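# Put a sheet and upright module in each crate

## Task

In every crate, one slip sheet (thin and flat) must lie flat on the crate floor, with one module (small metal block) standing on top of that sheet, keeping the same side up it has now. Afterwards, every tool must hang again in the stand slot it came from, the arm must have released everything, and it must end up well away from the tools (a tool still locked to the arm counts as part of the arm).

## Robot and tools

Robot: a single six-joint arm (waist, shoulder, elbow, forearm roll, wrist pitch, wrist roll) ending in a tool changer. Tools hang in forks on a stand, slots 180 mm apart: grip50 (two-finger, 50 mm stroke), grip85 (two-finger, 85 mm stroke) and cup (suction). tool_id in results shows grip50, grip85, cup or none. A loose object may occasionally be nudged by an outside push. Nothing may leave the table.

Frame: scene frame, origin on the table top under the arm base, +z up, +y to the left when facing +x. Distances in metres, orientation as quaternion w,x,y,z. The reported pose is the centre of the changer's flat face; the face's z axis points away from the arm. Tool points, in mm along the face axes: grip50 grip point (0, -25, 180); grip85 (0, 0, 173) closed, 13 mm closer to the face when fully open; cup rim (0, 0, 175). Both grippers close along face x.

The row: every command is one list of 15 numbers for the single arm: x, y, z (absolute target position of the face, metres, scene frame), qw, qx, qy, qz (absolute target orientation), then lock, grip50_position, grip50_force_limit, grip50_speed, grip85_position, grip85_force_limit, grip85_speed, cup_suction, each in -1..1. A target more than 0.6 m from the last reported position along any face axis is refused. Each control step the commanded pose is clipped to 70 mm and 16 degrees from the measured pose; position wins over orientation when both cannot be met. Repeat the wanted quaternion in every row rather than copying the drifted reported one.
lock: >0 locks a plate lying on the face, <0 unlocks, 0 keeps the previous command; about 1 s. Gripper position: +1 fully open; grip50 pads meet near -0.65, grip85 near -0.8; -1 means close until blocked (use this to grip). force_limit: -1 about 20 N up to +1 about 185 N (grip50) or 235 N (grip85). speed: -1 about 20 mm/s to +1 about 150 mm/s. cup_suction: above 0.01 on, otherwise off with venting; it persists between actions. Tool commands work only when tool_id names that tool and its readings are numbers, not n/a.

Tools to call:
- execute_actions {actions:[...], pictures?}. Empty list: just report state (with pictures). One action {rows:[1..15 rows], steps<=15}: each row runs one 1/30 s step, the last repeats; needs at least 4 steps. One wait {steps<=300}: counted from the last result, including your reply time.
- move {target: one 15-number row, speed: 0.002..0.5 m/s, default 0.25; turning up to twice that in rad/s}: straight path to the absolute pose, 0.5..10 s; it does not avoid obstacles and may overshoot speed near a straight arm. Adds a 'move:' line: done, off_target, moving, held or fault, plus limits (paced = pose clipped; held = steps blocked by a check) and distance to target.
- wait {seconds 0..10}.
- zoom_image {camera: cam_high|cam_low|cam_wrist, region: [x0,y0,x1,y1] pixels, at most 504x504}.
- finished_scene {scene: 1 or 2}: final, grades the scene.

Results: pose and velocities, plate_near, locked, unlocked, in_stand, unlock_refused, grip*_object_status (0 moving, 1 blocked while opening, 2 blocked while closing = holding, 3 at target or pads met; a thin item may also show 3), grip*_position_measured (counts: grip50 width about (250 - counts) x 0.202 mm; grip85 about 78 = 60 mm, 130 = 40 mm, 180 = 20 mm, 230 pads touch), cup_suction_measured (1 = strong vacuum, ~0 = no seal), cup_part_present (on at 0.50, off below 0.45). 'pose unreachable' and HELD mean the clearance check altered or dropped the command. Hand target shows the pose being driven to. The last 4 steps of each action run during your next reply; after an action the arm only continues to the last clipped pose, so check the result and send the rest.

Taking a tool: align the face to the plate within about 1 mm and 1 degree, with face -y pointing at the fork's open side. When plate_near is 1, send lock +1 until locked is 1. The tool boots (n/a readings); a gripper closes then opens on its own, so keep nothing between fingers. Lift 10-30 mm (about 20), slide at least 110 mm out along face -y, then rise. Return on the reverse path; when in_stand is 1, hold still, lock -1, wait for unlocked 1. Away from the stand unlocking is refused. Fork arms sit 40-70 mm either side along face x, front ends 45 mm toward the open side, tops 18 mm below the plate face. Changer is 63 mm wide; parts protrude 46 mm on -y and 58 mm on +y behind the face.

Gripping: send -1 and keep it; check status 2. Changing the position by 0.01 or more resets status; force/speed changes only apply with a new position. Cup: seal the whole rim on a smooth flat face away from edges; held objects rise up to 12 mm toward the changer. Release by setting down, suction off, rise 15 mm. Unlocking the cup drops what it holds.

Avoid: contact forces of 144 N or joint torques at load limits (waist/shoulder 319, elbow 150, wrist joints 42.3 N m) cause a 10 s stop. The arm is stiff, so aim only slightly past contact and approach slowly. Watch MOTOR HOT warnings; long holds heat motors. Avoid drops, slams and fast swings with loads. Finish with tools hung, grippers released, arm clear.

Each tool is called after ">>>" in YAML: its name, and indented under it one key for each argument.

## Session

>>> execute_actions:
  actions: []

Scene clock: 0.00 s of 9600.00 s.
end_effector_position=(+0.9992, -0.3566, +0.2651) locked=0 unlocked=1 plate_near=0 in_stand=0 unlock_refused=0 tool_id=none grip50_position_measured=n/a grip50_object_status=n/a grip85_position_measured=n/a grip85_object_status=n/a cup_suction_measured=n/a cup_part_present=n/a end_effector_quat_wxyz=(-0.028, -0.002, +0.999, +0.039) end_effector_velocity=(-0.000, -0.000, -0.001) end_effector_angular_velocity=(-0.001, +0.001, -0.003)
Joint positions: [-0.431  0.989  0.704  0.052  1.523 -1.964]
Joint velocities: [-0.     0.001  0.    -0.001 -0.     0.002]
Hand target: +0.999, -0.357, +0.265; -0.028, -0.002, +0.999, +0.039
camera_calibration (this result's frames):
cam_wrist: T_world_to_cam=[[-0.992655, 0.022716, 0.11883, 0.972331], [0.0652482, 0.927643, 0.367724, 0.222508], [-0.101879, 0.372776, -0.922311, 0.534042], [0, 0, 0, 1]] pos_world=[1.00508, -0.427574, 0.29519]

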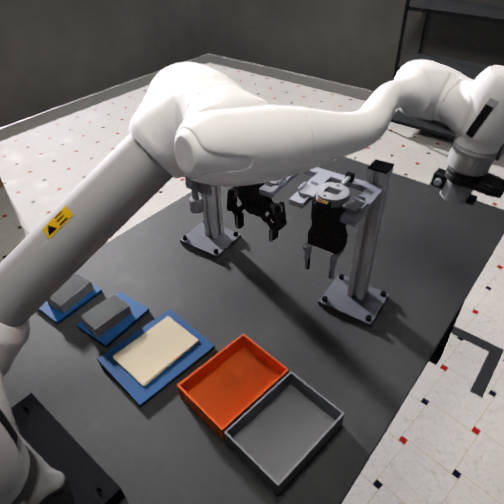

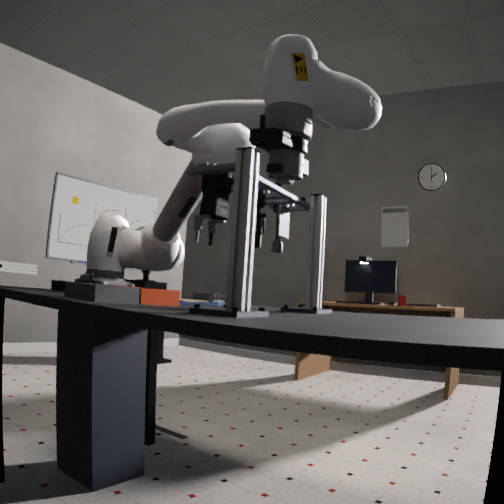

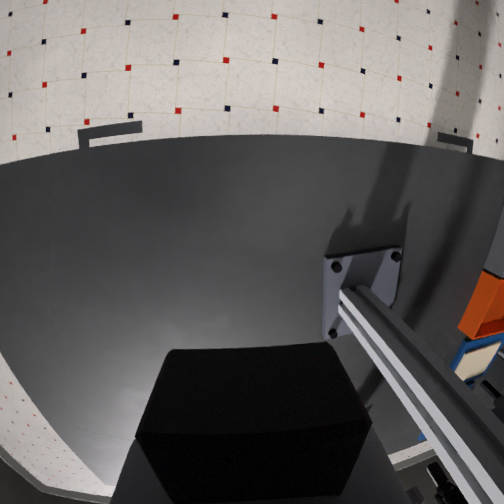

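>>> move:
  target: [0.97, -0.345, 0.47, 0, 0.2, 0.98, 0, 0, 1, 0, 0, 1, 0, 0, 0]
  speed: 0.25

>>> move:
  target: [0.6788, 0.1734, 0.45, 0, 0.6772, 0.7358, 0, 0, 1, 0, 0, 1, 0, 0, 0]
  speed: 0.3

Scene clock: 1.50 s of 9600.00 s.
end_effector_position=(+0.9695, -0.3448, +0.4701) locked=0 unlocked=1 plate_near=0 in_stand=0 unlock_refused=0 tool_id=none grip50_position_measured=n/a grip50_object_status=n/a grip85_position_measured=n/a grip85_object_status=n/a cup_suction_measured=n/a cup_part_present=n/a end_effector_quat_wxyz=(-0.000, +0.200, +0.980, -0.000) end_effector_velocity=(+0.000, -0.001, -0.001) end_effector_angular_velocity=(-0.000, +0.001, +0.000)
Joint positions: [-0.421  0.861  0.578  0.     1.697 -1.544]
Joint velocities: [-0.     0.002 -0.001 -0.001  0.    -0.001]
Hand target: +0.970, -0.345, +0.470; -0.000, +0.200, +0.980, -0.000
Off the commanded pose: 0.001 m, 0 deg.
Kept back: nothing.
move: done
camera_calibration (this result's frames):
cam_wrist: T_world_to_cam=[[-0.904934, 0.421166, 0.0609412, 0.997767], [0.419286, 0.857933, 0.296902, -0.195845], [0.0727617, 0.294228, -0.952961, 0.533629], [0, 0, 0, 1]] pos_world=[0.9462, -0.409213, 0.505869]

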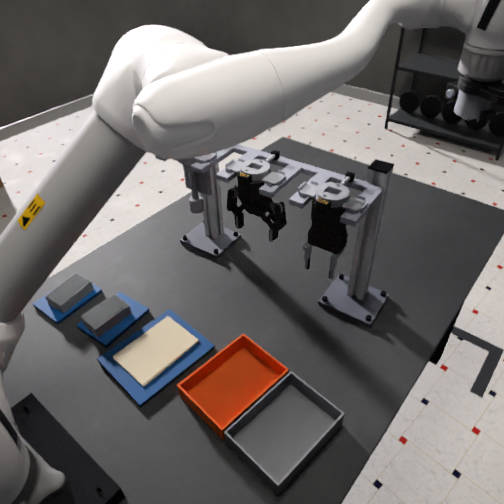

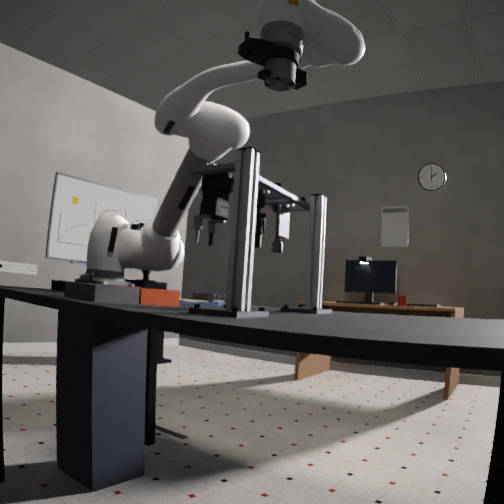

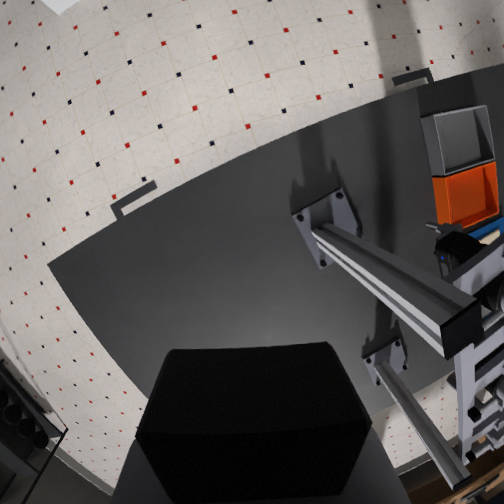

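Scene clock: 3.90 s of 9600.00 s.
end_effector_position=(+0.6793, +0.1734, +0.4496) locked=0 unlocked=1 plate_near=0 in_stand=0 unlock_refused=0 tool_id=none grip50_position_measured=n/a grip50_object_status=n/a grip85_position_measured=n/a grip85_object_status=n/a cup_suction_measured=n/a cup_part_present=n/a end_effector_quat_wxyz=(-0.001, +0.677, +0.736, +0.000) end_effector_velocity=(-0.000, -0.000, +0.001) end_effector_angular_velocity=(+0.001, -0.001, -0.001)
Joint positions: [ 0.157  0.256  1.578 -0.002  1.303  0.121]
Joint velocities: [-0.    -0.001  0.     0.001 -0.001  0.001]
Hand target: +0.679, +0.173, +0.450; -0.001, +0.677, +0.736, +0.000
Off the commanded pose: 0.001 m, 0 deg.
Kept back: nothing.
move: done
camera_calibration (this result's frames):
cam_wrist: T_world_to_cam=[[-0.0489674, 0.996866, 0.0621251, -0.163632], [0.9546, 0.0284113, 0.296532, -0.732249], [0.293837, 0.073825, -0.953, 0.270824], [0, 0, 0, 1]] pos_world=[0.611414, 0.16393, 0.485396]

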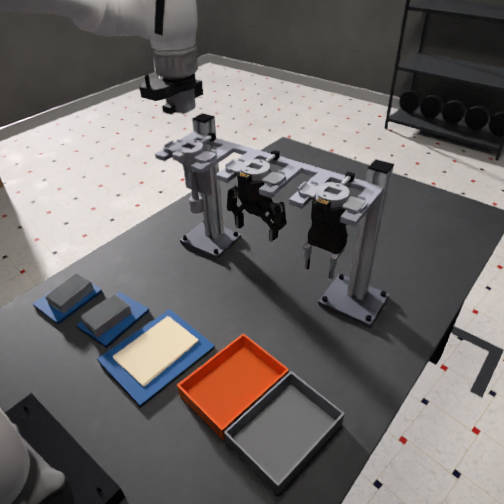

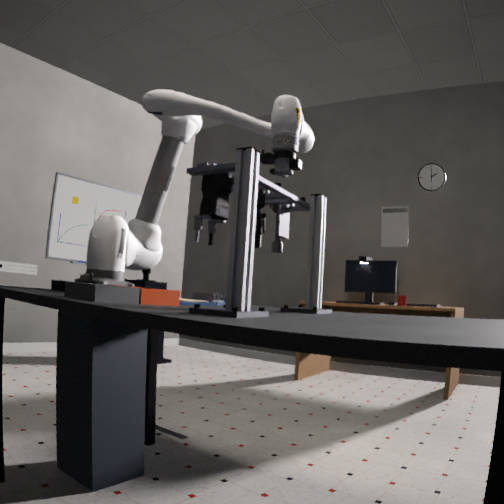

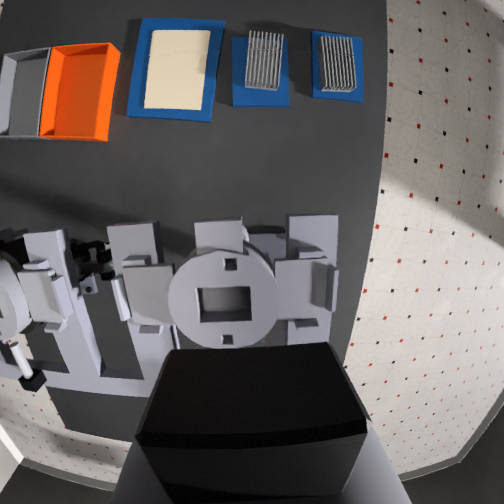

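>>> zoom_image:
  camera: "cam_wrist"
  region: [100, 200, 350, 360]

Region (100, 200, 350, 360) of cam_wrist's 504x504 image, scaled by 2.016, with more detail than that image has; it fills the top 323 rows of this view, and the rest is white.

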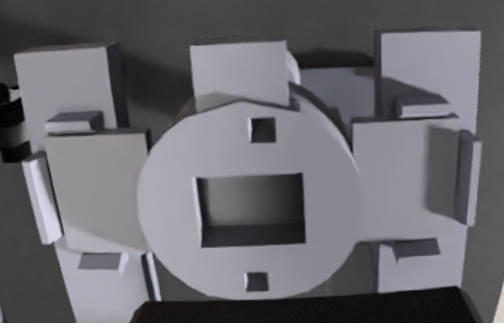

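>>> move:
  target: [0.6775, 0.1616, 0.39, 0, 0.6772, 0.7358, 0, 0, 1, 0, 0, 1, 0, 0, 0]
  speed: 0.12

>>> zoom_image:
  camera: "cam_wrist"
  region: [150, 225, 350, 365]

Scene clock: 5.80 s of 9600.00 s.
end_effector_position=(+0.6777, +0.1616, +0.3900) locked=0 unlocked=1 plate_near=0 in_stand=0 unlock_refused=0 tool_id=none grip50_position_measured=n/a grip50_object_status=n/a grip85_position_measured=n/a grip85_object_status=n/a cup_suction_measured=n/a cup_part_present=n/a end_effector_quat_wxyz=(+0.000, +0.677, +0.736, -0.000) end_effector_velocity=(-0.000, +0.000, -0.001) end_effector_angular_velocity=(+0.000, +0.001, -0.001)
Joint positions: [ 0.141  0.28   1.659 -0.004  1.197  0.106]
Joint velocities: [0.    0.    0.    0.    0.001 0.001]
Hand target: +0.678, +0.162, +0.390; +0.000, +0.677, +0.736, -0.000
Off the commanded pose: 0.000 m, 0 deg.
Kept back: nothing.
move: done
camera_calibration (this result's frames):
cam_wrist: T_world_to_cam=[[-0.0494303, 0.996925, 0.0607963, -0.147471], [0.954404, 0.0292044, 0.297087, -0.71296], [0.294398, 0.0727094, -0.952913, 0.215125], [0, 0, 0, 1]] pos_world=[0.609829, 0.152198, 0.425773]

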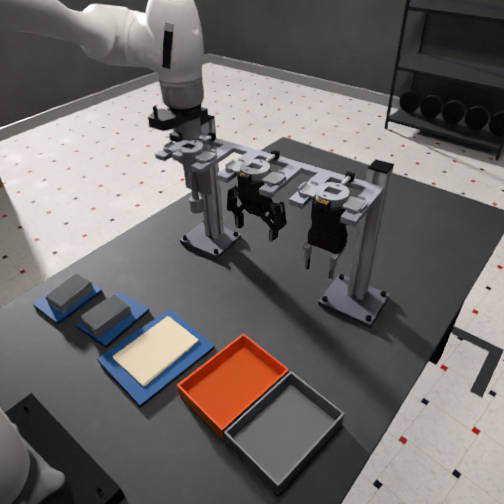

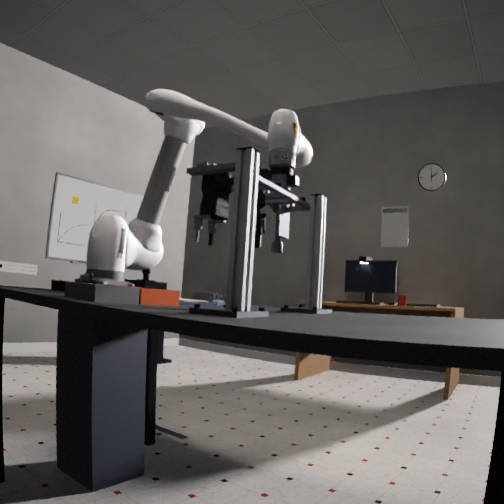

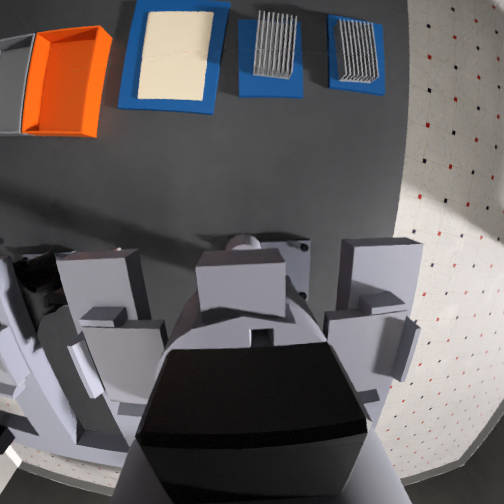

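Region (150, 225, 350, 365) of cam_wrist's 504x504 image, scaled by 2.520, with more detail than that image has; it fills the top 353 rows of this view, and the rest is white.

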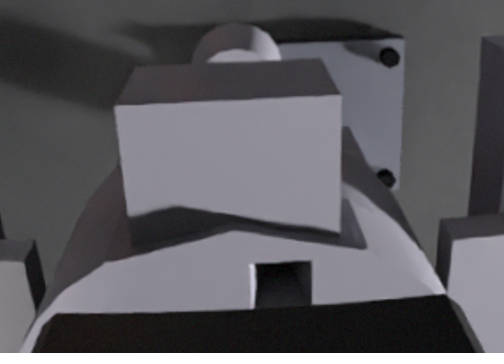

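>>> move:
  target: [0.6777, 0.1610, 0.3665, 0, 0.6772, 0.7358, 0, 0, 1, 0, 0, 1, 0, 0, 0]
  speed: 0.04

>>> execute_actions:
  actions:
    - {"rows": [[0.6777, 0.1610, 0.3662, 0, 0.6772, 0.7358, 0, 0, 1, 0, 0, 1, 0, 0, 0], [0.6777, 0.1610, 0.3659, 0, 0.6772, 0.7358, 0, 0, 1, 0, 0, 1, 0, 0, 0], [0.6777, 0.1610, 0.3656, 0, 0.6772, 0.7358, 0, 0, 1, 0, 0, 1, 0, 0, 0], [0.6777, 0.1610, 0.3653, 0, 0.6772, 0.7358, 0, 0, 1, 0, 0, 1, 0, 0, 0], [0.6777, 0.1610, 0.3650, 0, 0.6772, 0.7358, 0, 0, 1, 0, 0, 1, 0, 0, 0], [0.6777, 0.1610, 0.3647, 0, 0.6772, 0.7358, 0, 0, 1, 0, 0, 1, 0, 0, 0], [0.6777, 0.1610, 0.3644, 0, 0.6772, 0.7358, 0, 0, 1, 0, 0, 1, 0, 0, 0], [0.6777, 0.1610, 0.3642, 0, 0.6772, 0.7358, 0, 0, 1, 0, 0, 1, 0, 0, 0]], "steps": 14}

Scene clock: 7.97 s of 9600.00 s.
end_effector_position=(+0.6778, +0.1610, +0.3665) locked=0 unlocked=1 plate_near=0 in_stand=1 unlock_refused=0 tool_id=none grip50_position_measured=n/a grip50_object_status=n/a grip85_position_measured=n/a grip85_object_status=n/a cup_suction_measured=n/a cup_part_present=n/a end_effector_quat_wxyz=(+0.000, +0.677, +0.736, +0.000) end_effector_velocity=(-0.000, +0.000, +0.001) end_effector_angular_velocity=(+0.001, -0.001, -0.000)
Joint positions: [ 0.14   0.294  1.685 -0.003  1.157  0.105]
Joint velocities: [ 0.    -0.002  0.     0.001 -0.     0.   ]
Hand target: +0.678, +0.161, +0.366; +0.000, +0.677, +0.736, -0.000
Off the commanded pose: 0.000 m, 0 deg.
Kept back: nothing.
move: done
camera_calibration (this result's frames):
cam_wrist: T_world_to_cam=[[-0.0494649, 0.996916, 0.0609291, -0.145453], [0.954416, 0.0292013, 0.297048, -0.70604], [0.294353, 0.0728452, -0.952917, 0.192785], [0, 0, 0, 1]] pos_world=[0.609914, 0.151578, 0.402298]

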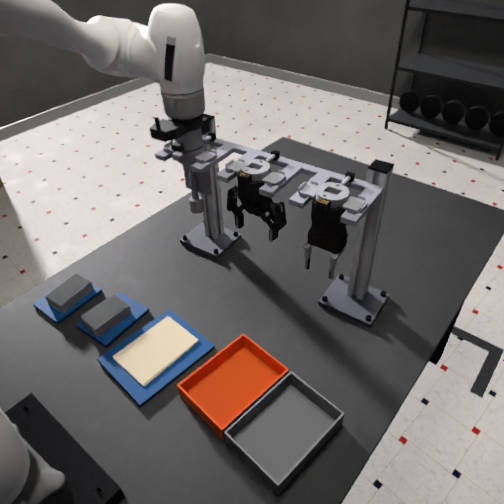

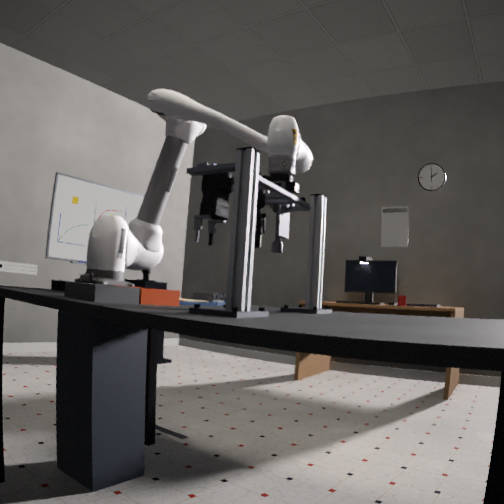

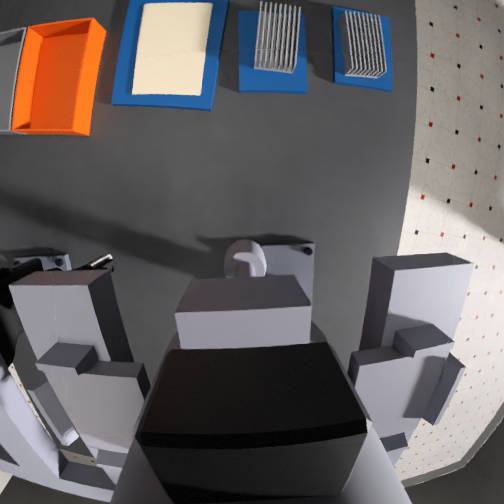

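Scene clock: 8.30 s of 9600.00 s.
end_effector_position=(+0.6777, +0.1610, +0.3642) locked=0 unlocked=1 plate_near=0 in_stand=1 unlock_refused=0 tool_id=none grip50_position_measured=n/a grip50_object_status=n/a grip85_position_measured=n/a grip85_object_status=n/a cup_suction_measured=n/a cup_part_present=n/a end_effector_quat_wxyz=(-0.000, +0.677, +0.736, -0.000) end_effector_velocity=(+0.000, -0.000, +0.001) end_effector_angular_velocity=(+0.001, -0.002, -0.002)
Joint positions: [ 0.14   0.296  1.687 -0.003  1.153  0.105]
Joint velocities: [-0.001 -0.001  0.     0.001 -0.002  0.001]
Steps of this call (steps 1 to 10: the first 10 steps of this action). Readings (end_effector_position | what the end effector reports):
1: (+0.6778, +0.1610, +0.3664) | locked=0 unlocked=1 plate_near=0 in_stand=1 unlock_refused=0 tool_id=none grip50_position_measured=n/a grip50_object_status=n/a grip85_position_measured=n/a grip85_object_status=n/a cup_suction_measured=n/a cup_part_present=n/a
2: (+0.6777, +0.1610, +0.3662) | locked=0 unlocked=1 plate_near=0 in_stand=1 unlock_refused=0 tool_id=none grip50_position_measured=n/a grip50_object_status=n/a grip85_position_measured=n/a grip85_object_status=n/a cup_suction_measured=n/a cup_part_present=n/a
4: (+0.6777, +0.1610, +0.3656) | locked=0 unlocked=1 plate_near=0 in_stand=1 unlock_refused=0 tool_id=none grip50_position_measured=n/a grip50_object_status=n/a grip85_position_measured=n/a grip85_object_status=n/a cup_suction_measured=n/a cup_part_present=n/a
8: (+0.6777, +0.1610, +0.3645) | locked=0 unlocked=1 plate_near=0 in_stand=1 unlock_refused=0 tool_id=none grip50_position_measured=n/a grip50_object_status=n/a grip85_position_measured=n/a grip85_object_status=n/a cup_suction_measured=n/a cup_part_present=n/a
10: the state above

>>> execute_actions:
  actions:
    - {"rows": [[0.6777, 0.1610, 0.3640, 0, 0.6772, 0.7358, 0, 0, 1, 0, 0, 1, 0, 0, 0], [0.6777, 0.1610, 0.3639, 0, 0.6772, 0.7358, 0, 0, 1, 0, 0, 1, 0, 0, 0], [0.6777, 0.1610, 0.3638, 0, 0.6772, 0.7358, 0, 0, 1, 0, 0, 1, 0, 0, 0], [0.6777, 0.1610, 0.3637, 0, 0.6772, 0.7358, 0, 0, 1, 0, 0, 1, 0, 0, 0], [0.6777, 0.1610, 0.3636, 0, 0.6772, 0.7358, 0, 0, 1, 0, 0, 1, 0, 0, 0]], "steps": 11}

Scene clock: 8.70 s of 9600.00 s.
end_effector_position=(+0.6777, +0.1610, +0.3636) locked=0 unlocked=1 plate_near=1 in_stand=1 unlock_refused=0 tool_id=none grip50_position_measured=n/a grip50_object_status=n/a grip85_position_measured=n/a grip85_object_status=n/a cup_suction_measured=n/a cup_part_present=n/a end_effector_quat_wxyz=(-0.000, +0.677, +0.736, -0.000) end_effector_velocity=(+0.000, -0.000, -0.002) end_effector_angular_velocity=(+0.000, +0.002, +0.001)
Joint positions: [ 0.14   0.296  1.688 -0.003  1.152  0.105]
Joint velocities: [-0.     0.002  0.     0.001 -0.    -0.001]
Off your previous action's commanded pose: 0.000 m, 0 deg at its last step (step 4 of this call).
Steps of this call (steps 1 to 4: the last 4 steps of your previous action; step 5: nothing new was sent; steps 6 to 12: the first 7 steps of this action). Readings (end_effector_position | what the end effector reports):
6: (+0.6777, +0.1610, +0.3642) | locked=0 unlocked=1 plate_near=0 in_stand=1 unlock_refused=0 tool_id=none grip50_position_measured=n/a grip50_object_status=n/a grip85_position_measured=n/a grip85_object_status=n/a cup_suction_measured=n/a cup_part_present=n/a
7: (+0.6777, +0.1610, +0.3640) | locked=0 unlocked=1 plate_near=0 in_stand=1 unlock_refused=0 tool_id=none grip50_position_measured=n/a grip50_object_status=n/a grip85_position_measured=n/a grip85_object_status=n/a cup_suction_measured=n/a cup_part_present=n/a
9: (+0.6777, +0.1610, +0.3638) | locked=0 unlocked=1 plate_near=0 in_stand=1 unlock_refused=0 tool_id=none grip50_position_measured=n/a grip50_object_status=n/a grip85_position_measured=n/a grip85_object_status=n/a cup_suction_measured=n/a cup_part_present=n/a
12: the state above

>>> execute_actions:
  actions:
    - {"rows": [[0.6777, 0.1610, 0.3635, 0, 0.6772, 0.7358, 0, 1, 1, 0, 0, 1, 0, 0, 0]], "steps": 15}

>>> execute_actions:
  actions:
    - {"steps": 24}

Scene clock: 9.20 s of 9600.00 s.
end_effector_position=(+0.6777, +0.1610, +0.3635) locked=0 unlocked=0 plate_near=1 in_stand=1 unlock_refused=0 tool_id=none grip50_position_measured=n/a grip50_object_status=n/a grip85_position_measured=n/a grip85_object_status=n/a cup_suction_measured=n/a cup_part_present=n/a end_effector_quat_wxyz=(+0.000, +0.677, +0.736, +0.000) end_effector_velocity=(-0.000, -0.000, +0.000) end_effector_angular_velocity=(-0.001, -0.000, +0.000)
Joint positions: [ 0.14   0.296  1.688 -0.003  1.152  0.105]
Joint velocities: [-0.    -0.    -0.    -0.001  0.     0.   ]
Off your previous action's commanded pose: 0.000 m, 0 deg at its last step (step 4 of this call).
Steps of this call (steps 1 to 4: the last 4 steps of your previous action; steps 5 to 15: the first 11 steps of this action). Readings (end_effector_position | what the end effector reports):
5: (+0.6777, +0.1610, +0.3636) | locked=0 unlocked=0 plate_near=1 in_stand=1 unlock_refused=0 tool_id=none grip50_position_measured=n/a grip50_object_status=n/a grip85_position_measured=n/a grip85_object_status=n/a cup_suction_measured=n/a cup_part_present=n/a
6: (+0.6777, +0.1610, +0.3635) | locked=0 unlocked=0 plate_near=1 in_stand=1 unlock_refused=0 tool_id=none grip50_position_measured=n/a grip50_object_status=n/a grip85_position_measured=n/a grip85_object_status=n/a cup_suction_measured=n/a cup_part_present=n/a
8: (+0.6777, +0.1610, +0.3635) | locked=0 unlocked=0 plate_near=1 in_stand=1 unlock_refused=0 tool_id=none grip50_position_measured=n/a grip50_object_status=n/a grip85_position_measured=n/a grip85_object_status=n/a cup_suction_measured=n/a cup_part_present=n/a
12: (+0.6777, +0.1610, +0.3635) | locked=0 unlocked=0 plate_near=1 in_stand=1 unlock_refused=0 tool_id=none grip50_position_measured=n/a grip50_object_status=n/a grip85_position_measured=n/a grip85_object_status=n/a cup_suction_measured=n/a cup_part_present=n/a
15: the state above

Scene clock: 10.00 s of 9600.00 s.
end_effector_position=(+0.6777, +0.1610, +0.3634) locked=1 unlocked=0 plate_near=1 in_stand=1 unlock_refused=0 tool_id=cup grip50_position_measured=n/a grip50_object_status=n/a grip85_position_measured=n/a grip85_object_status=n/a cup_suction_measured=n/a cup_part_present=n/a end_effector_quat_wxyz=(-0.000, +0.677, +0.736, -0.000) end_effector_velocity=(-0.000, -0.000, -0.000) end_effector_angular_velocity=(-0.001, +0.001, -0.001)
Joint positions: [ 0.14   0.296  1.688 -0.003  1.152  0.105]
Joint velocities: [ 0.    -0.     0.    -0.001  0.001  0.001]
Hand target: +0.678, +0.161, +0.363; +0.000, +0.677, +0.736, -0.000
Off the commanded pose: 0.000 m, 0 deg.
Kept back: nothing.
Steps of this call (steps 1 to 4: the last 4 steps of your previous action; steps 5 to 24: nothing new was sent). Readings (end_effector_position | what the end effector reports):
1: (+0.6777, +0.1610, +0.3635) | locked=0 unlocked=0 plate_near=1 in_stand=1 unlock_refused=0 tool_id=none grip50_position_measured=n/a grip50_object_status=n/a grip85_position_measured=n/a grip85_object_status=n/a cup_suction_measured=n/a cup_part_present=n/a
2: (+0.6777, +0.1610, +0.3635) | locked=0 unlocked=0 plate_near=1 in_stand=1 unlock_refused=0 tool_id=none grip50_position_measured=n/a grip50_object_status=n/a grip85_position_measured=n/a grip85_object_status=n/a cup_suction_measured=n/a cup_part_present=n/a
4: (+0.6777, +0.1610, +0.3634) | locked=0 unlocked=0 plate_near=1 in_stand=1 unlock_refused=0 tool_id=none grip50_position_measured=n/a grip50_object_status=n/a grip85_position_measured=n/a grip85_object_status=n/a cup_suction_measured=n/a cup_part_present=n/a
8: (+0.6777, +0.1610, +0.3634) | locked=0 unlocked=0 plate_near=1 in_stand=1 unlock_refused=0 tool_id=none grip50_position_measured=n/a grip50_object_status=n/a grip85_position_measured=n/a grip85_object_status=n/a cup_suction_measured=n/a cup_part_present=n/a
24: the state above

>>> move:
  target: [0.6777, 0.1610, 0.3835, 0, 0.6772, 0.7358, 0, 0, 1, 0, 0, 1, 0, 0, 0]
  speed: 0.05

>>> move:
  target: [0.5481, 0.1502, 0.3835, 0, 0.6772, 0.7358, 0, 0, 1, 0, 0, 1, 0, 0, 0]
  speed: 0.12

>>> move:
  target: [0.49, 0.04, 0.34, 0, 0.70711, 0.70711, 0, 0, 1, 0, 0, 1, 0, 0, 0]
  speed: 0.25

Scene clock: 11.10 s of 9600.00 s.
end_effector_position=(+0.6776, +0.1609, +0.3835) locked=1 unlocked=0 plate_near=1 in_stand=0 unlock_refused=0 tool_id=cup grip50_position_measured=n/a grip50_object_status=n/a grip85_position_measured=n/a grip85_object_status=n/a cup_suction_measured=0.00 cup_part_present=0 end_effector_quat_wxyz=(-0.000, +0.677, +0.736, +0.000) end_effector_velocity=(-0.000, +0.000, +0.001) end_effector_angular_velocity=(+0.001, -0.001, +0.001)
Joint positions: [ 0.14   0.283  1.666 -0.003  1.186  0.104]
Joint velocities: [ 0.    -0.001 -0.     0.001  0.    -0.001]
Hand target: +0.678, +0.161, +0.384; -0.000, +0.677, +0.736, +0.000
Off the commanded pose: 0.000 m, 0 deg.
Kept back: nothing.
move: done
camera_calibration (this result's frames):
cam_wrist: T_world_to_cam=[[-0.0494582, 0.996913, 0.0609788, -0.146442], [0.95442, 0.0291811, 0.297036, -0.710971], [0.294339, 0.0728902, -0.952917, 0.209049], [0, 0, 0, 1]] pos_world=[0.609791, 0.1515, 0.41932]

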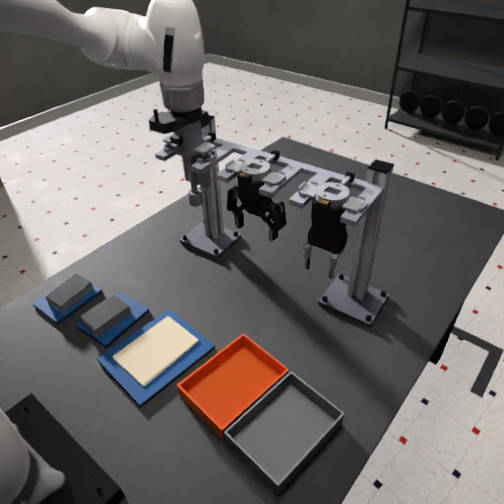

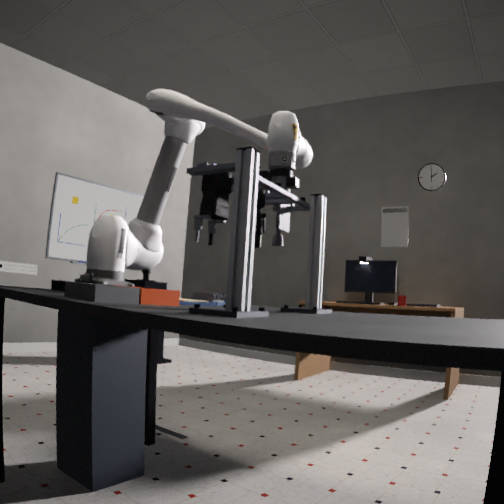

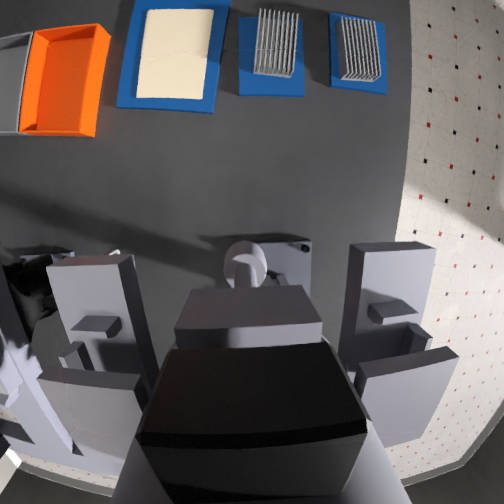

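Scene clock: 12.47 s of 9600.00 s.
end_effector_position=(+0.5482, +0.1503, +0.3833) locked=1 unlocked=0 plate_near=1 in_stand=0 unlock_refused=0 tool_id=cup grip50_position_measured=n/a grip50_object_status=n/a grip85_position_measured=n/a grip85_object_status=n/a cup_suction_measured=0.00 cup_part_present=0 end_effector_quat_wxyz=(-0.000, +0.677, +0.736, -0.000) end_effector_velocity=(-0.000, -0.000, -0.001) end_effector_angular_velocity=(-0.001, +0.001, -0.001)
Joint positions: [ 0.164  0.089  1.906 -0.004  1.141  0.129]
Joint velocities: [ 0.     0.001  0.001 -0.     0.     0.001]
Hand target: +0.548, +0.150, +0.383; -0.000, +0.677, +0.736, -0.000
Off the commanded pose: 0.000 m, 0 deg.
Kept back: nothing.
move: done
camera_calibration (this result's frames):
cam_wrist: T_world_to_cam=[[-0.0494807, 0.996914, 0.0609453, -0.142186], [0.954422, 0.0292133, 0.297026, -0.587012], [0.294329, 0.0728646, -0.952922, 0.247748], [0, 0, 0, 1]] pos_world=[0.480302, 0.140844, 0.419108]

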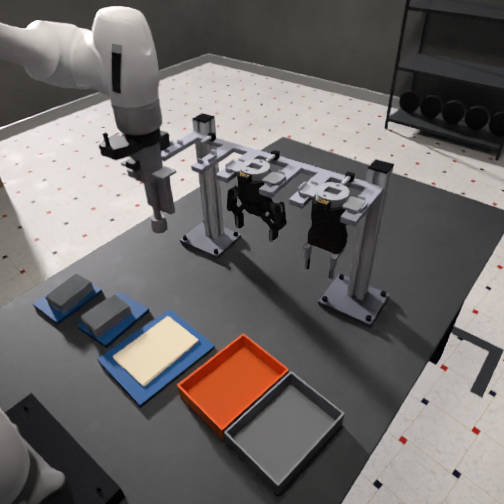

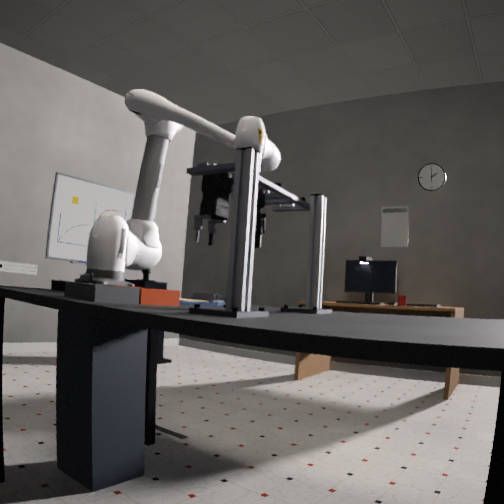

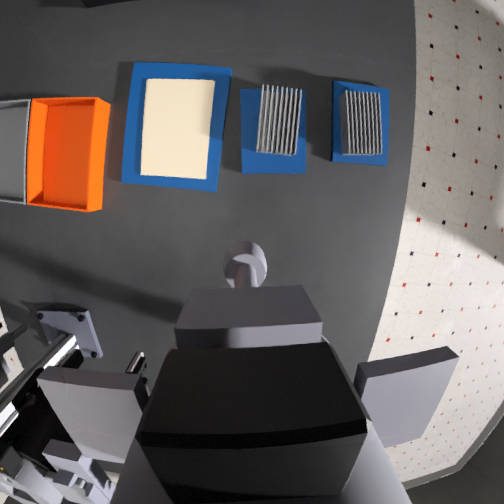

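Scene clock: 13.37 s of 9600.00 s.
end_effector_position=(+0.4901, +0.0400, +0.3399) locked=1 unlocked=0 plate_near=1 in_stand=0 unlock_refused=0 tool_id=cup grip50_position_measured=n/a grip50_object_status=n/a grip85_position_measured=n/a grip85_object_status=n/a cup_suction_measured=0.00 cup_part_present=0 end_effector_quat_wxyz=(+0.000, +0.707, +0.707, -0.000) end_effector_velocity=(-0.000, +0.000, -0.001) end_effector_angular_velocity=(-0.000, +0.002, -0.000)
Joint positions: [-0.032  0.002  2.085 -0.003  1.048  0.015]
Joint velocities: [ 0.     0.001  0.001 -0.     0.     0.001]
Hand target: +0.490, +0.040, +0.340; +0.000, +0.707, +0.707, -0.000
Off the commanded pose: 0.000 m, 0 deg.
Kept back: nothing.
move: done
camera_calibration (this result's frames):
cam_wrist: T_world_to_cam=[[0.0332863, 0.997609, 0.0605642, -0.072944], [0.953467, -0.0498651, 0.297344, -0.511999], [0.299653, 0.0478485, -0.952847, 0.229843], [0, 0, 0, 1]] pos_world=[0.421729, 0.0362412, 0.375663]

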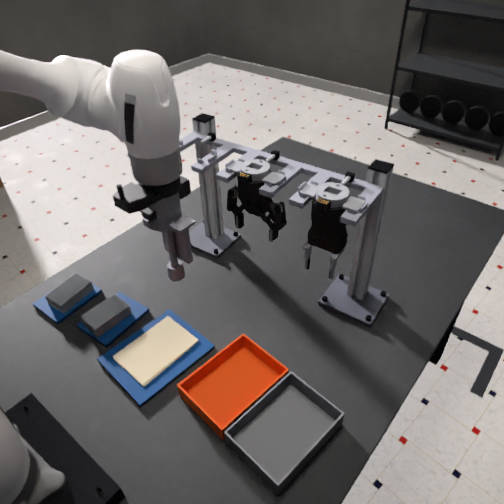

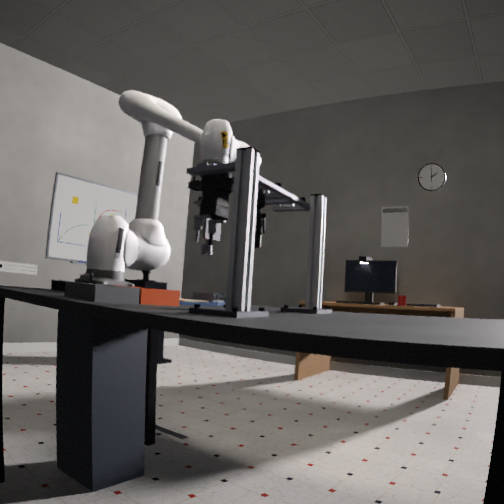

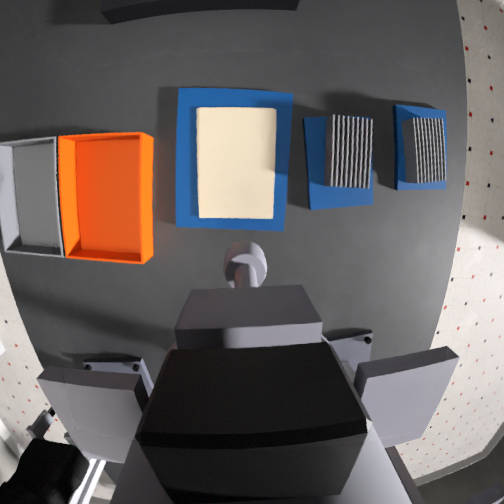

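>>> zoom_image:
  camera: "cam_wrist"
  region: [160, 80, 320, 240]

Region (160, 80, 320, 240) of cam_wrist's 504x504 image, scaled by 3.150, with more detail than that image has.

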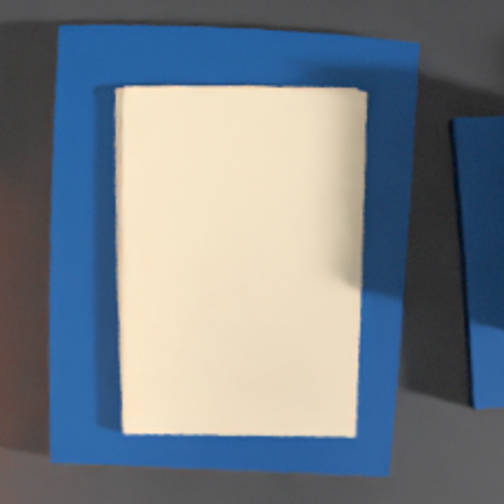

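>>> zoom_image:
  camera: "cam_wrist"
  region: [0, 115, 170, 285]

>>> zoom_image:
  camera: "cam_wrist"
  region: [295, 80, 465, 250]

Region (0, 115, 170, 285) of cam_wrist's 504x504 image, scaled by 2.965, with more detail than that image has.

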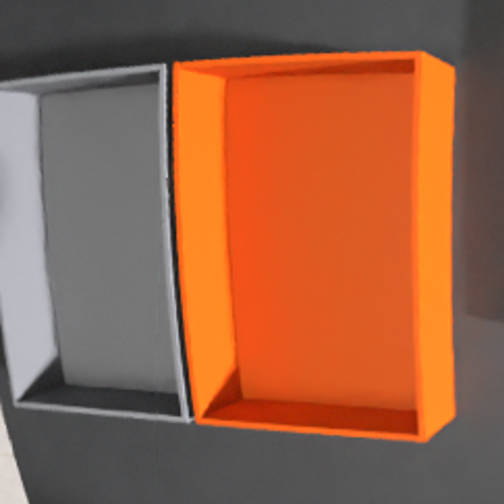

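Region (295, 80, 465, 250) of cam_wrist's 504x504 image, scaled by 2.965, with more detail than that image has.

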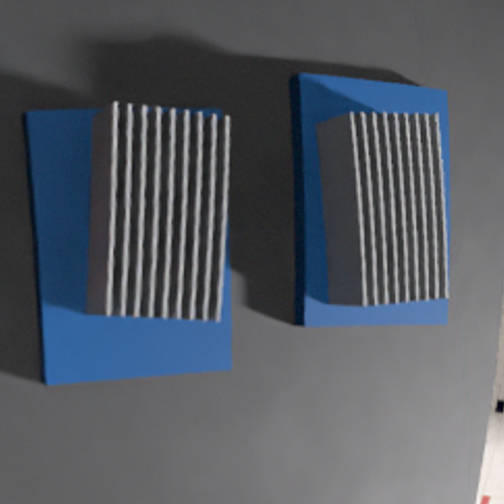

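>>> move:
  target: [0.3982, 0.0377, 0.200, 0, 0.72598, 0.68773, 0, 0, 1, 0, 0, 1, 0, 0, 1]
  speed: 0.2

>>> execute_actions:
  actions:
    - {"rows": [[0.3982, 0.0377, 0.1992, 0, 0.72598, 0.68773, 0, 0, 1, 0, 0, 1, 0, 0, 1], [0.3982, 0.0377, 0.1984, 0, 0.72598, 0.68773, 0, 0, 1, 0, 0, 1, 0, 0, 1], [0.3982, 0.0377, 0.1976, 0, 0.72598, 0.68773, 0, 0, 1, 0, 0, 1, 0, 0, 1], [0.3982, 0.0377, 0.1968, 0, 0.72598, 0.68773, 0, 0, 1, 0, 0, 1, 0, 0, 1], [0.3982, 0.0377, 0.1960, 0, 0.72598, 0.68773, 0, 0, 1, 0, 0, 1, 0, 0, 1], [0.3982, 0.0377, 0.1952, 0, 0.72598, 0.68773, 0, 0, 1, 0, 0, 1, 0, 0, 1], [0.3982, 0.0377, 0.1945, 0, 0.72598, 0.68773, 0, 0, 1, 0, 0, 1, 0, 0, 1], [0.3982, 0.0377, 0.1939, 0, 0.72598, 0.68773, 0, 0, 1, 0, 0, 1, 0, 0, 1], [0.3982, 0.0377, 0.1934, 0, 0.72598, 0.68773, 0, 0, 1, 0, 0, 1, 0, 0, 1], [0.3982, 0.0377, 0.1930, 0, 0.72598, 0.68773, 0, 0, 1, 0, 0, 1, 0, 0, 1], [0.3982, 0.0377, 0.1926, 0, 0.72598, 0.68773, 0, 0, 1, 0, 0, 1, 0, 0, 1], [0.3982, 0.0377, 0.1922, 0, 0.72598, 0.68773, 0, 0, 1, 0, 0, 1, 0, 0, 1], [0.3982, 0.0377, 0.1918, 0, 0.72598, 0.68773, 0, 0, 1, 0, 0, 1, 0, 0, 1], [0.3982, 0.0377, 0.1914, 0, 0.72598, 0.68773, 0, 0, 1, 0, 0, 1, 0, 0, 1], [0.3982, 0.0377, 0.1910, 0, 0.72598, 0.68773, 0, 0, 1, 0, 0, 1, 0, 0, 1]], "steps": 15}

>>> execute_actions:
  actions:
    - {"steps": 12}

Scene clock: 17.13 s of 9600.00 s.
end_effector_position=(+0.3986, +0.0377, +0.1998) locked=1 unlocked=0 plate_near=1 in_stand=0 unlock_refused=0 tool_id=cup grip50_position_measured=n/a grip50_object_status=n/a grip85_position_measured=n/a grip85_object_status=n/a cup_suction_measured=0.00 cup_part_present=0 end_effector_quat_wxyz=(+0.000, +0.726, +0.688, -0.000) end_effector_velocity=(-0.001, +0.000, +0.001) end_effector_angular_velocity=(+0.001, -0.002, -0.000)
Joint positions: [-0.036  0.038  2.373 -0.004  0.724  0.067]
Joint velocities: [ 0.001 -0.003  0.001  0.001 -0.     0.   ]
Hand target: +0.399, +0.038, +0.200; +0.000, +0.726, +0.688, -0.000
Off the commanded pose: 0.001 m, 0 deg.
Kept back: nothing.
move: done
camera_calibration (this result's frames):
cam_wrist: T_world_to_cam=[[0.0874065, 0.994323, 0.0606793, -0.0805804], [0.949399, -0.101594, 0.297187, -0.379609], [0.301665, 0.0316328, -0.952889, 0.123677], [0, 0, 0, 1]] pos_world=[0.330135, 0.0376449, 0.235555]

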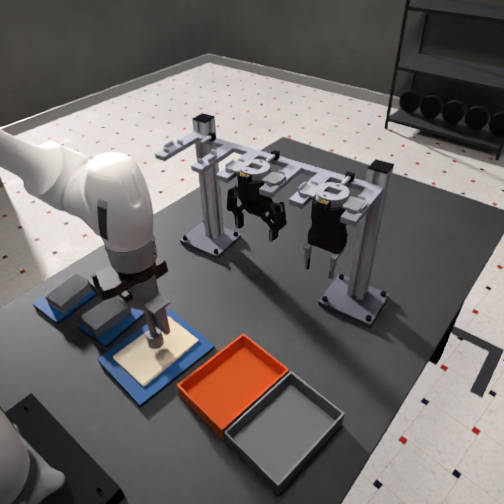

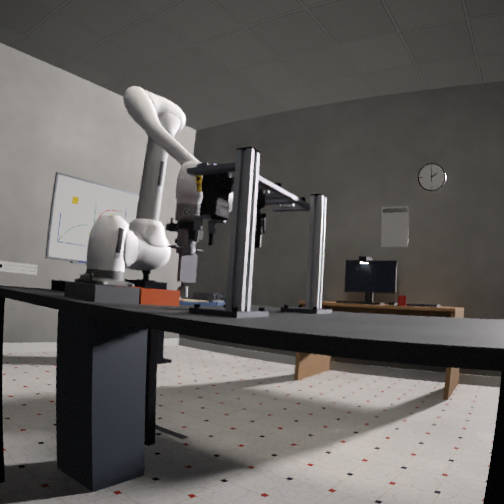

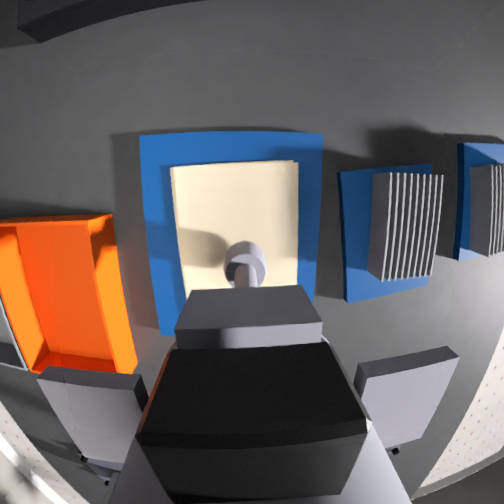

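Scene clock: 17.50 s of 9600.00 s.
end_effector_position=(+0.3982, +0.0377, +0.1930) locked=1 unlocked=0 plate_near=1 in_stand=0 unlock_refused=0 tool_id=cup grip50_position_measured=n/a grip50_object_status=n/a grip85_position_measured=n/a grip85_object_status=n/a cup_suction_measured=0.00 cup_part_present=0 end_effector_quat_wxyz=(-0.000, +0.726, +0.688, -0.000) end_effector_velocity=(+0.000, -0.000, -0.012) end_effector_angular_velocity=(-0.001, -0.002, +0.001)
Joint positions: [-0.036  0.049  2.379 -0.003  0.707  0.066]
Joint velocities: [-0.     0.021  0.01  -0.001 -0.033  0.   ]
Steps of this call (steps 1 to 11: the first 11 steps of this action). Readings (end_effector_position | what the end effector reports):
1: (+0.3986, +0.0377, +0.1996) | locked=1 unlocked=0 plate_near=1 in_stand=0 unlock_refused=0 tool_id=cup grip50_position_measured=n/a grip50_object_status=n/a grip85_position_measured=n/a grip85_object_status=n/a cup_suction_measured=0.00 cup_part_present=0
2: (+0.3983, +0.0377, +0.1992) | locked=1 unlocked=0 plate_near=1 in_stand=0 unlock_refused=0 tool_id=cup grip50_position_measured=n/a grip50_object_status=n/a grip85_position_measured=n/a grip85_object_status=n/a cup_suction_measured=0.00 cup_part_present=0
4: (+0.3982, +0.0377, +0.1977) | locked=1 unlocked=0 plate_near=1 in_stand=0 unlock_refused=0 tool_id=cup grip50_position_measured=n/a grip50_object_status=n/a grip85_position_measured=n/a grip85_object_status=n/a cup_suction_measured=0.00 cup_part_present=0
8: (+0.3982, +0.0377, +0.1946) | locked=1 unlocked=0 plate_near=1 in_stand=0 unlock_refused=0 tool_id=cup grip50_position_measured=n/a grip50_object_status=n/a grip85_position_measured=n/a grip85_object_status=n/a cup_suction_measured=0.00 cup_part_present=0
11: the state above

Scene clock: 17.90 s of 9600.00 s.
end_effector_position=(+0.3982, +0.0377, +0.1910) locked=1 unlocked=0 plate_near=1 in_stand=0 unlock_refused=0 tool_id=cup grip50_position_measured=n/a grip50_object_status=n/a grip85_position_measured=n/a grip85_object_status=n/a cup_suction_measured=0.81 cup_part_present=1 end_effector_quat_wxyz=(+0.000, +0.726, +0.688, +0.000) end_effector_velocity=(-0.000, +0.000, -0.001) end_effector_angular_velocity=(-0.001, +0.002, +0.000)
Joint positions: [-0.036  0.053  2.38  -0.003  0.702  0.066]
Joint velocities: [ 0.001  0.002  0.    -0.001  0.     0.002]
Hand target: +0.398, +0.038, +0.191; +0.000, +0.726, +0.688, -0.000
Off the commanded pose: 0.000 m, 0 deg.
Kept back: nothing.
Steps of this call (steps 1 to 4: the last 4 steps of your previous action; steps 5 to 12: nothing new was sent). Readings (end_effector_position | what the end effector reports):
1: (+0.3982, +0.0377, +0.1926) | locked=1 unlocked=0 plate_near=1 in_stand=0 unlock_refused=0 tool_id=cup grip50_position_measured=n/a grip50_object_status=n/a grip85_position_measured=n/a grip85_object_status=n/a cup_suction_measured=0.00 cup_part_present=0
2: (+0.3982, +0.0377, +0.1922) | locked=1 unlocked=0 plate_near=1 in_stand=0 unlock_refused=0 tool_id=cup grip50_position_measured=n/a grip50_object_status=n/a grip85_position_measured=n/a grip85_object_status=n/a cup_suction_measured=0.00 cup_part_present=0
4: (+0.3982, +0.0377, +0.1914) | locked=1 unlocked=0 plate_near=1 in_stand=0 unlock_refused=0 tool_id=cup grip50_position_measured=n/a grip50_object_status=n/a grip85_position_measured=n/a grip85_object_status=n/a cup_suction_measured=0.06 cup_part_present=0
8: (+0.3982, +0.0377, +0.1910) | locked=1 unlocked=0 plate_near=1 in_stand=0 unlock_refused=0 tool_id=cup grip50_position_measured=n/a grip50_object_status=n/a grip85_position_measured=n/a grip85_object_status=n/a cup_suction_measured=0.51 cup_part_present=1
12: the state above

>>> move:
  target: [0.3982, 0.0377, 0.228, 0, 0.72598, 0.68773, 0, 0, 1, 0, 0, 1, 0, 0, 1]
  speed: 0.1

>>> move:
  target: [0.4335, -0.1682, 0.220, 0, 0.74896, 0.66262, 0, 0, 1, 0, 0, 1, 0, 0, 1]
  speed: 0.2

>>> zoom_image:
  camera: "cam_wrist"
  region: [130, 120, 350, 320]

Scene clock: 18.87 s of 9600.00 s.
end_effector_position=(+0.3981, +0.0377, +0.2280) locked=1 unlocked=0 plate_near=1 in_stand=0 unlock_refused=0 tool_id=cup grip50_position_measured=n/a grip50_object_status=n/a grip85_position_measured=n/a grip85_object_status=n/a cup_suction_measured=0.94 cup_part_present=1 end_effector_quat_wxyz=(-0.000, +0.726, +0.688, +0.000) end_effector_velocity=(+0.000, +0.000, +0.000) end_effector_angular_velocity=(-0.000, -0.000, +0.001)
Joint positions: [-0.036 -0.01   2.349 -0.003  0.796  0.066]
Joint velocities: [ 0.001  0.    -0.    -0.001  0.     0.   ]
Hand target: +0.398, +0.038, +0.228; -0.000, +0.726, +0.688, +0.000
Off the commanded pose: 0.000 m, 0 deg.
Kept back: nothing.
move: done
camera_calibration (this result's frames):
cam_wrist: T_world_to_cam=[[0.0870595, 0.994331, 0.0610405, -0.0822071], [0.949493, -0.101364, 0.296965, -0.38747], [0.301469, 0.0321039, -0.952935, 0.150856], [0, 0, 0, 1]] pos_world=[0.329578, 0.0376226, 0.263839]

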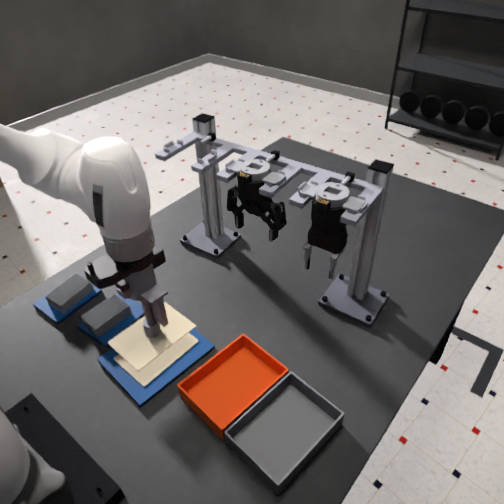

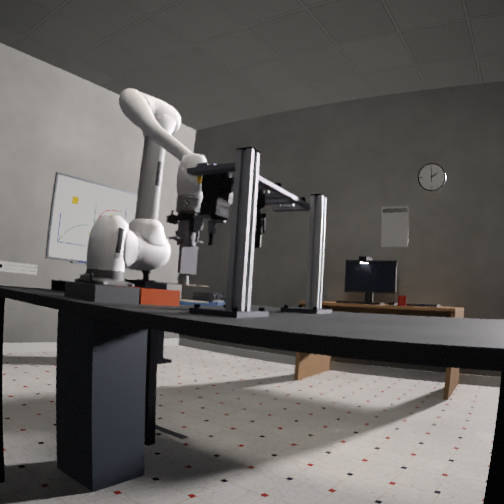

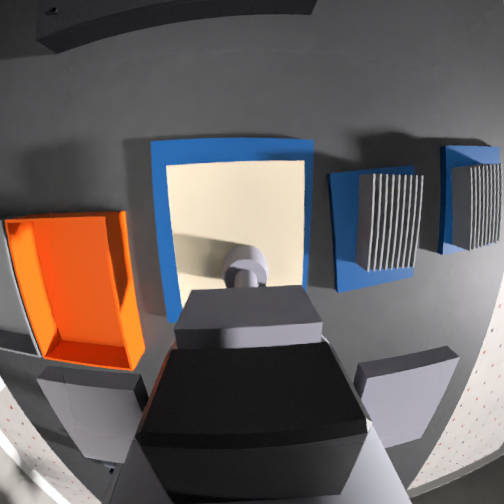

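Scene clock: 20.27 s of 9600.00 s.
end_effector_position=(+0.4334, -0.1685, +0.2201) locked=1 unlocked=0 plate_near=1 in_stand=0 unlock_refused=0 tool_id=cup grip50_position_measured=n/a grip50_object_status=n/a grip85_position_measured=n/a grip85_object_status=n/a cup_suction_measured=0.94 cup_part_present=1 end_effector_quat_wxyz=(+0.000, +0.749, +0.663, -0.000) end_effector_velocity=(+0.000, -0.000, -0.001) end_effector_angular_velocity=(+0.001, +0.001, +0.002)
Joint positions: [-0.491  0.102  2.247  0.     0.785 -0.323]
Joint velocities: [-0.     0.002 -0.     0.001  0.    -0.002]
Hand target: +0.433, -0.169, +0.220; +0.000, +0.749, +0.663, -0.000
Off the commanded pose: 0.000 m, 0 deg.
Kept back: nothing.
move: done
camera_calibration (this result's frames):
cam_wrist: T_world_to_cam=[[0.154523, 0.986166, 0.0599996, 0.0898697], [0.94031, -0.165432, 0.297403, -0.446467], [0.303215, 0.0104626, -0.952865, 0.13485], [0, 0, 0, 1]] pos_world=[0.365042, -0.163897, 0.255883]

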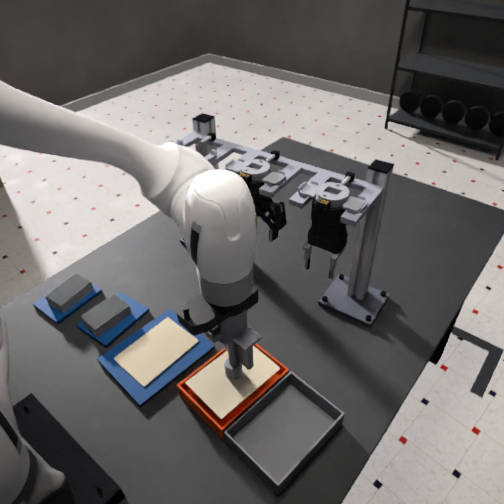

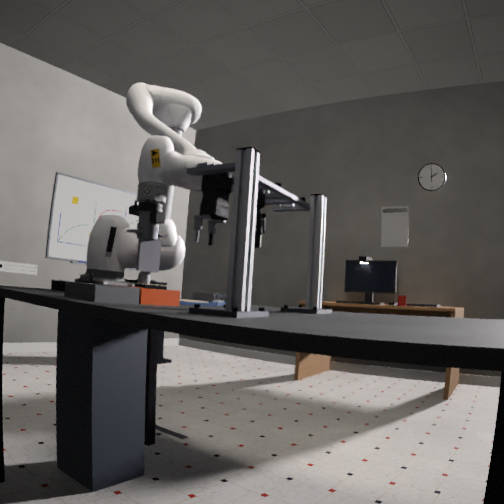

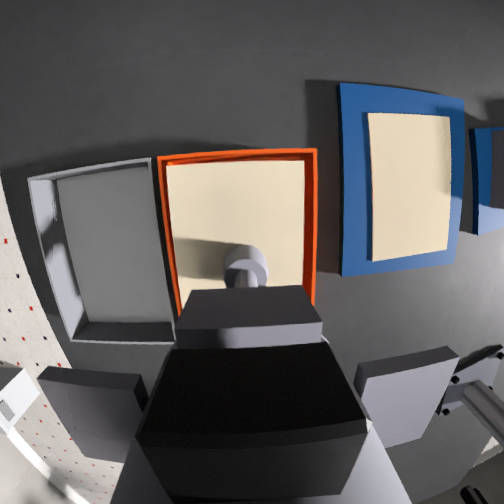

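Region (130, 120, 350, 320) of cam_wrist's 504x504 image, scaled by 2.291, with more detail than that image has; it fills the top 458 rows of this view, and the rest is white.

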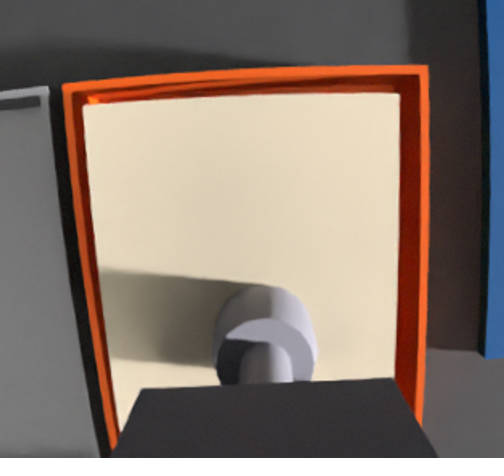

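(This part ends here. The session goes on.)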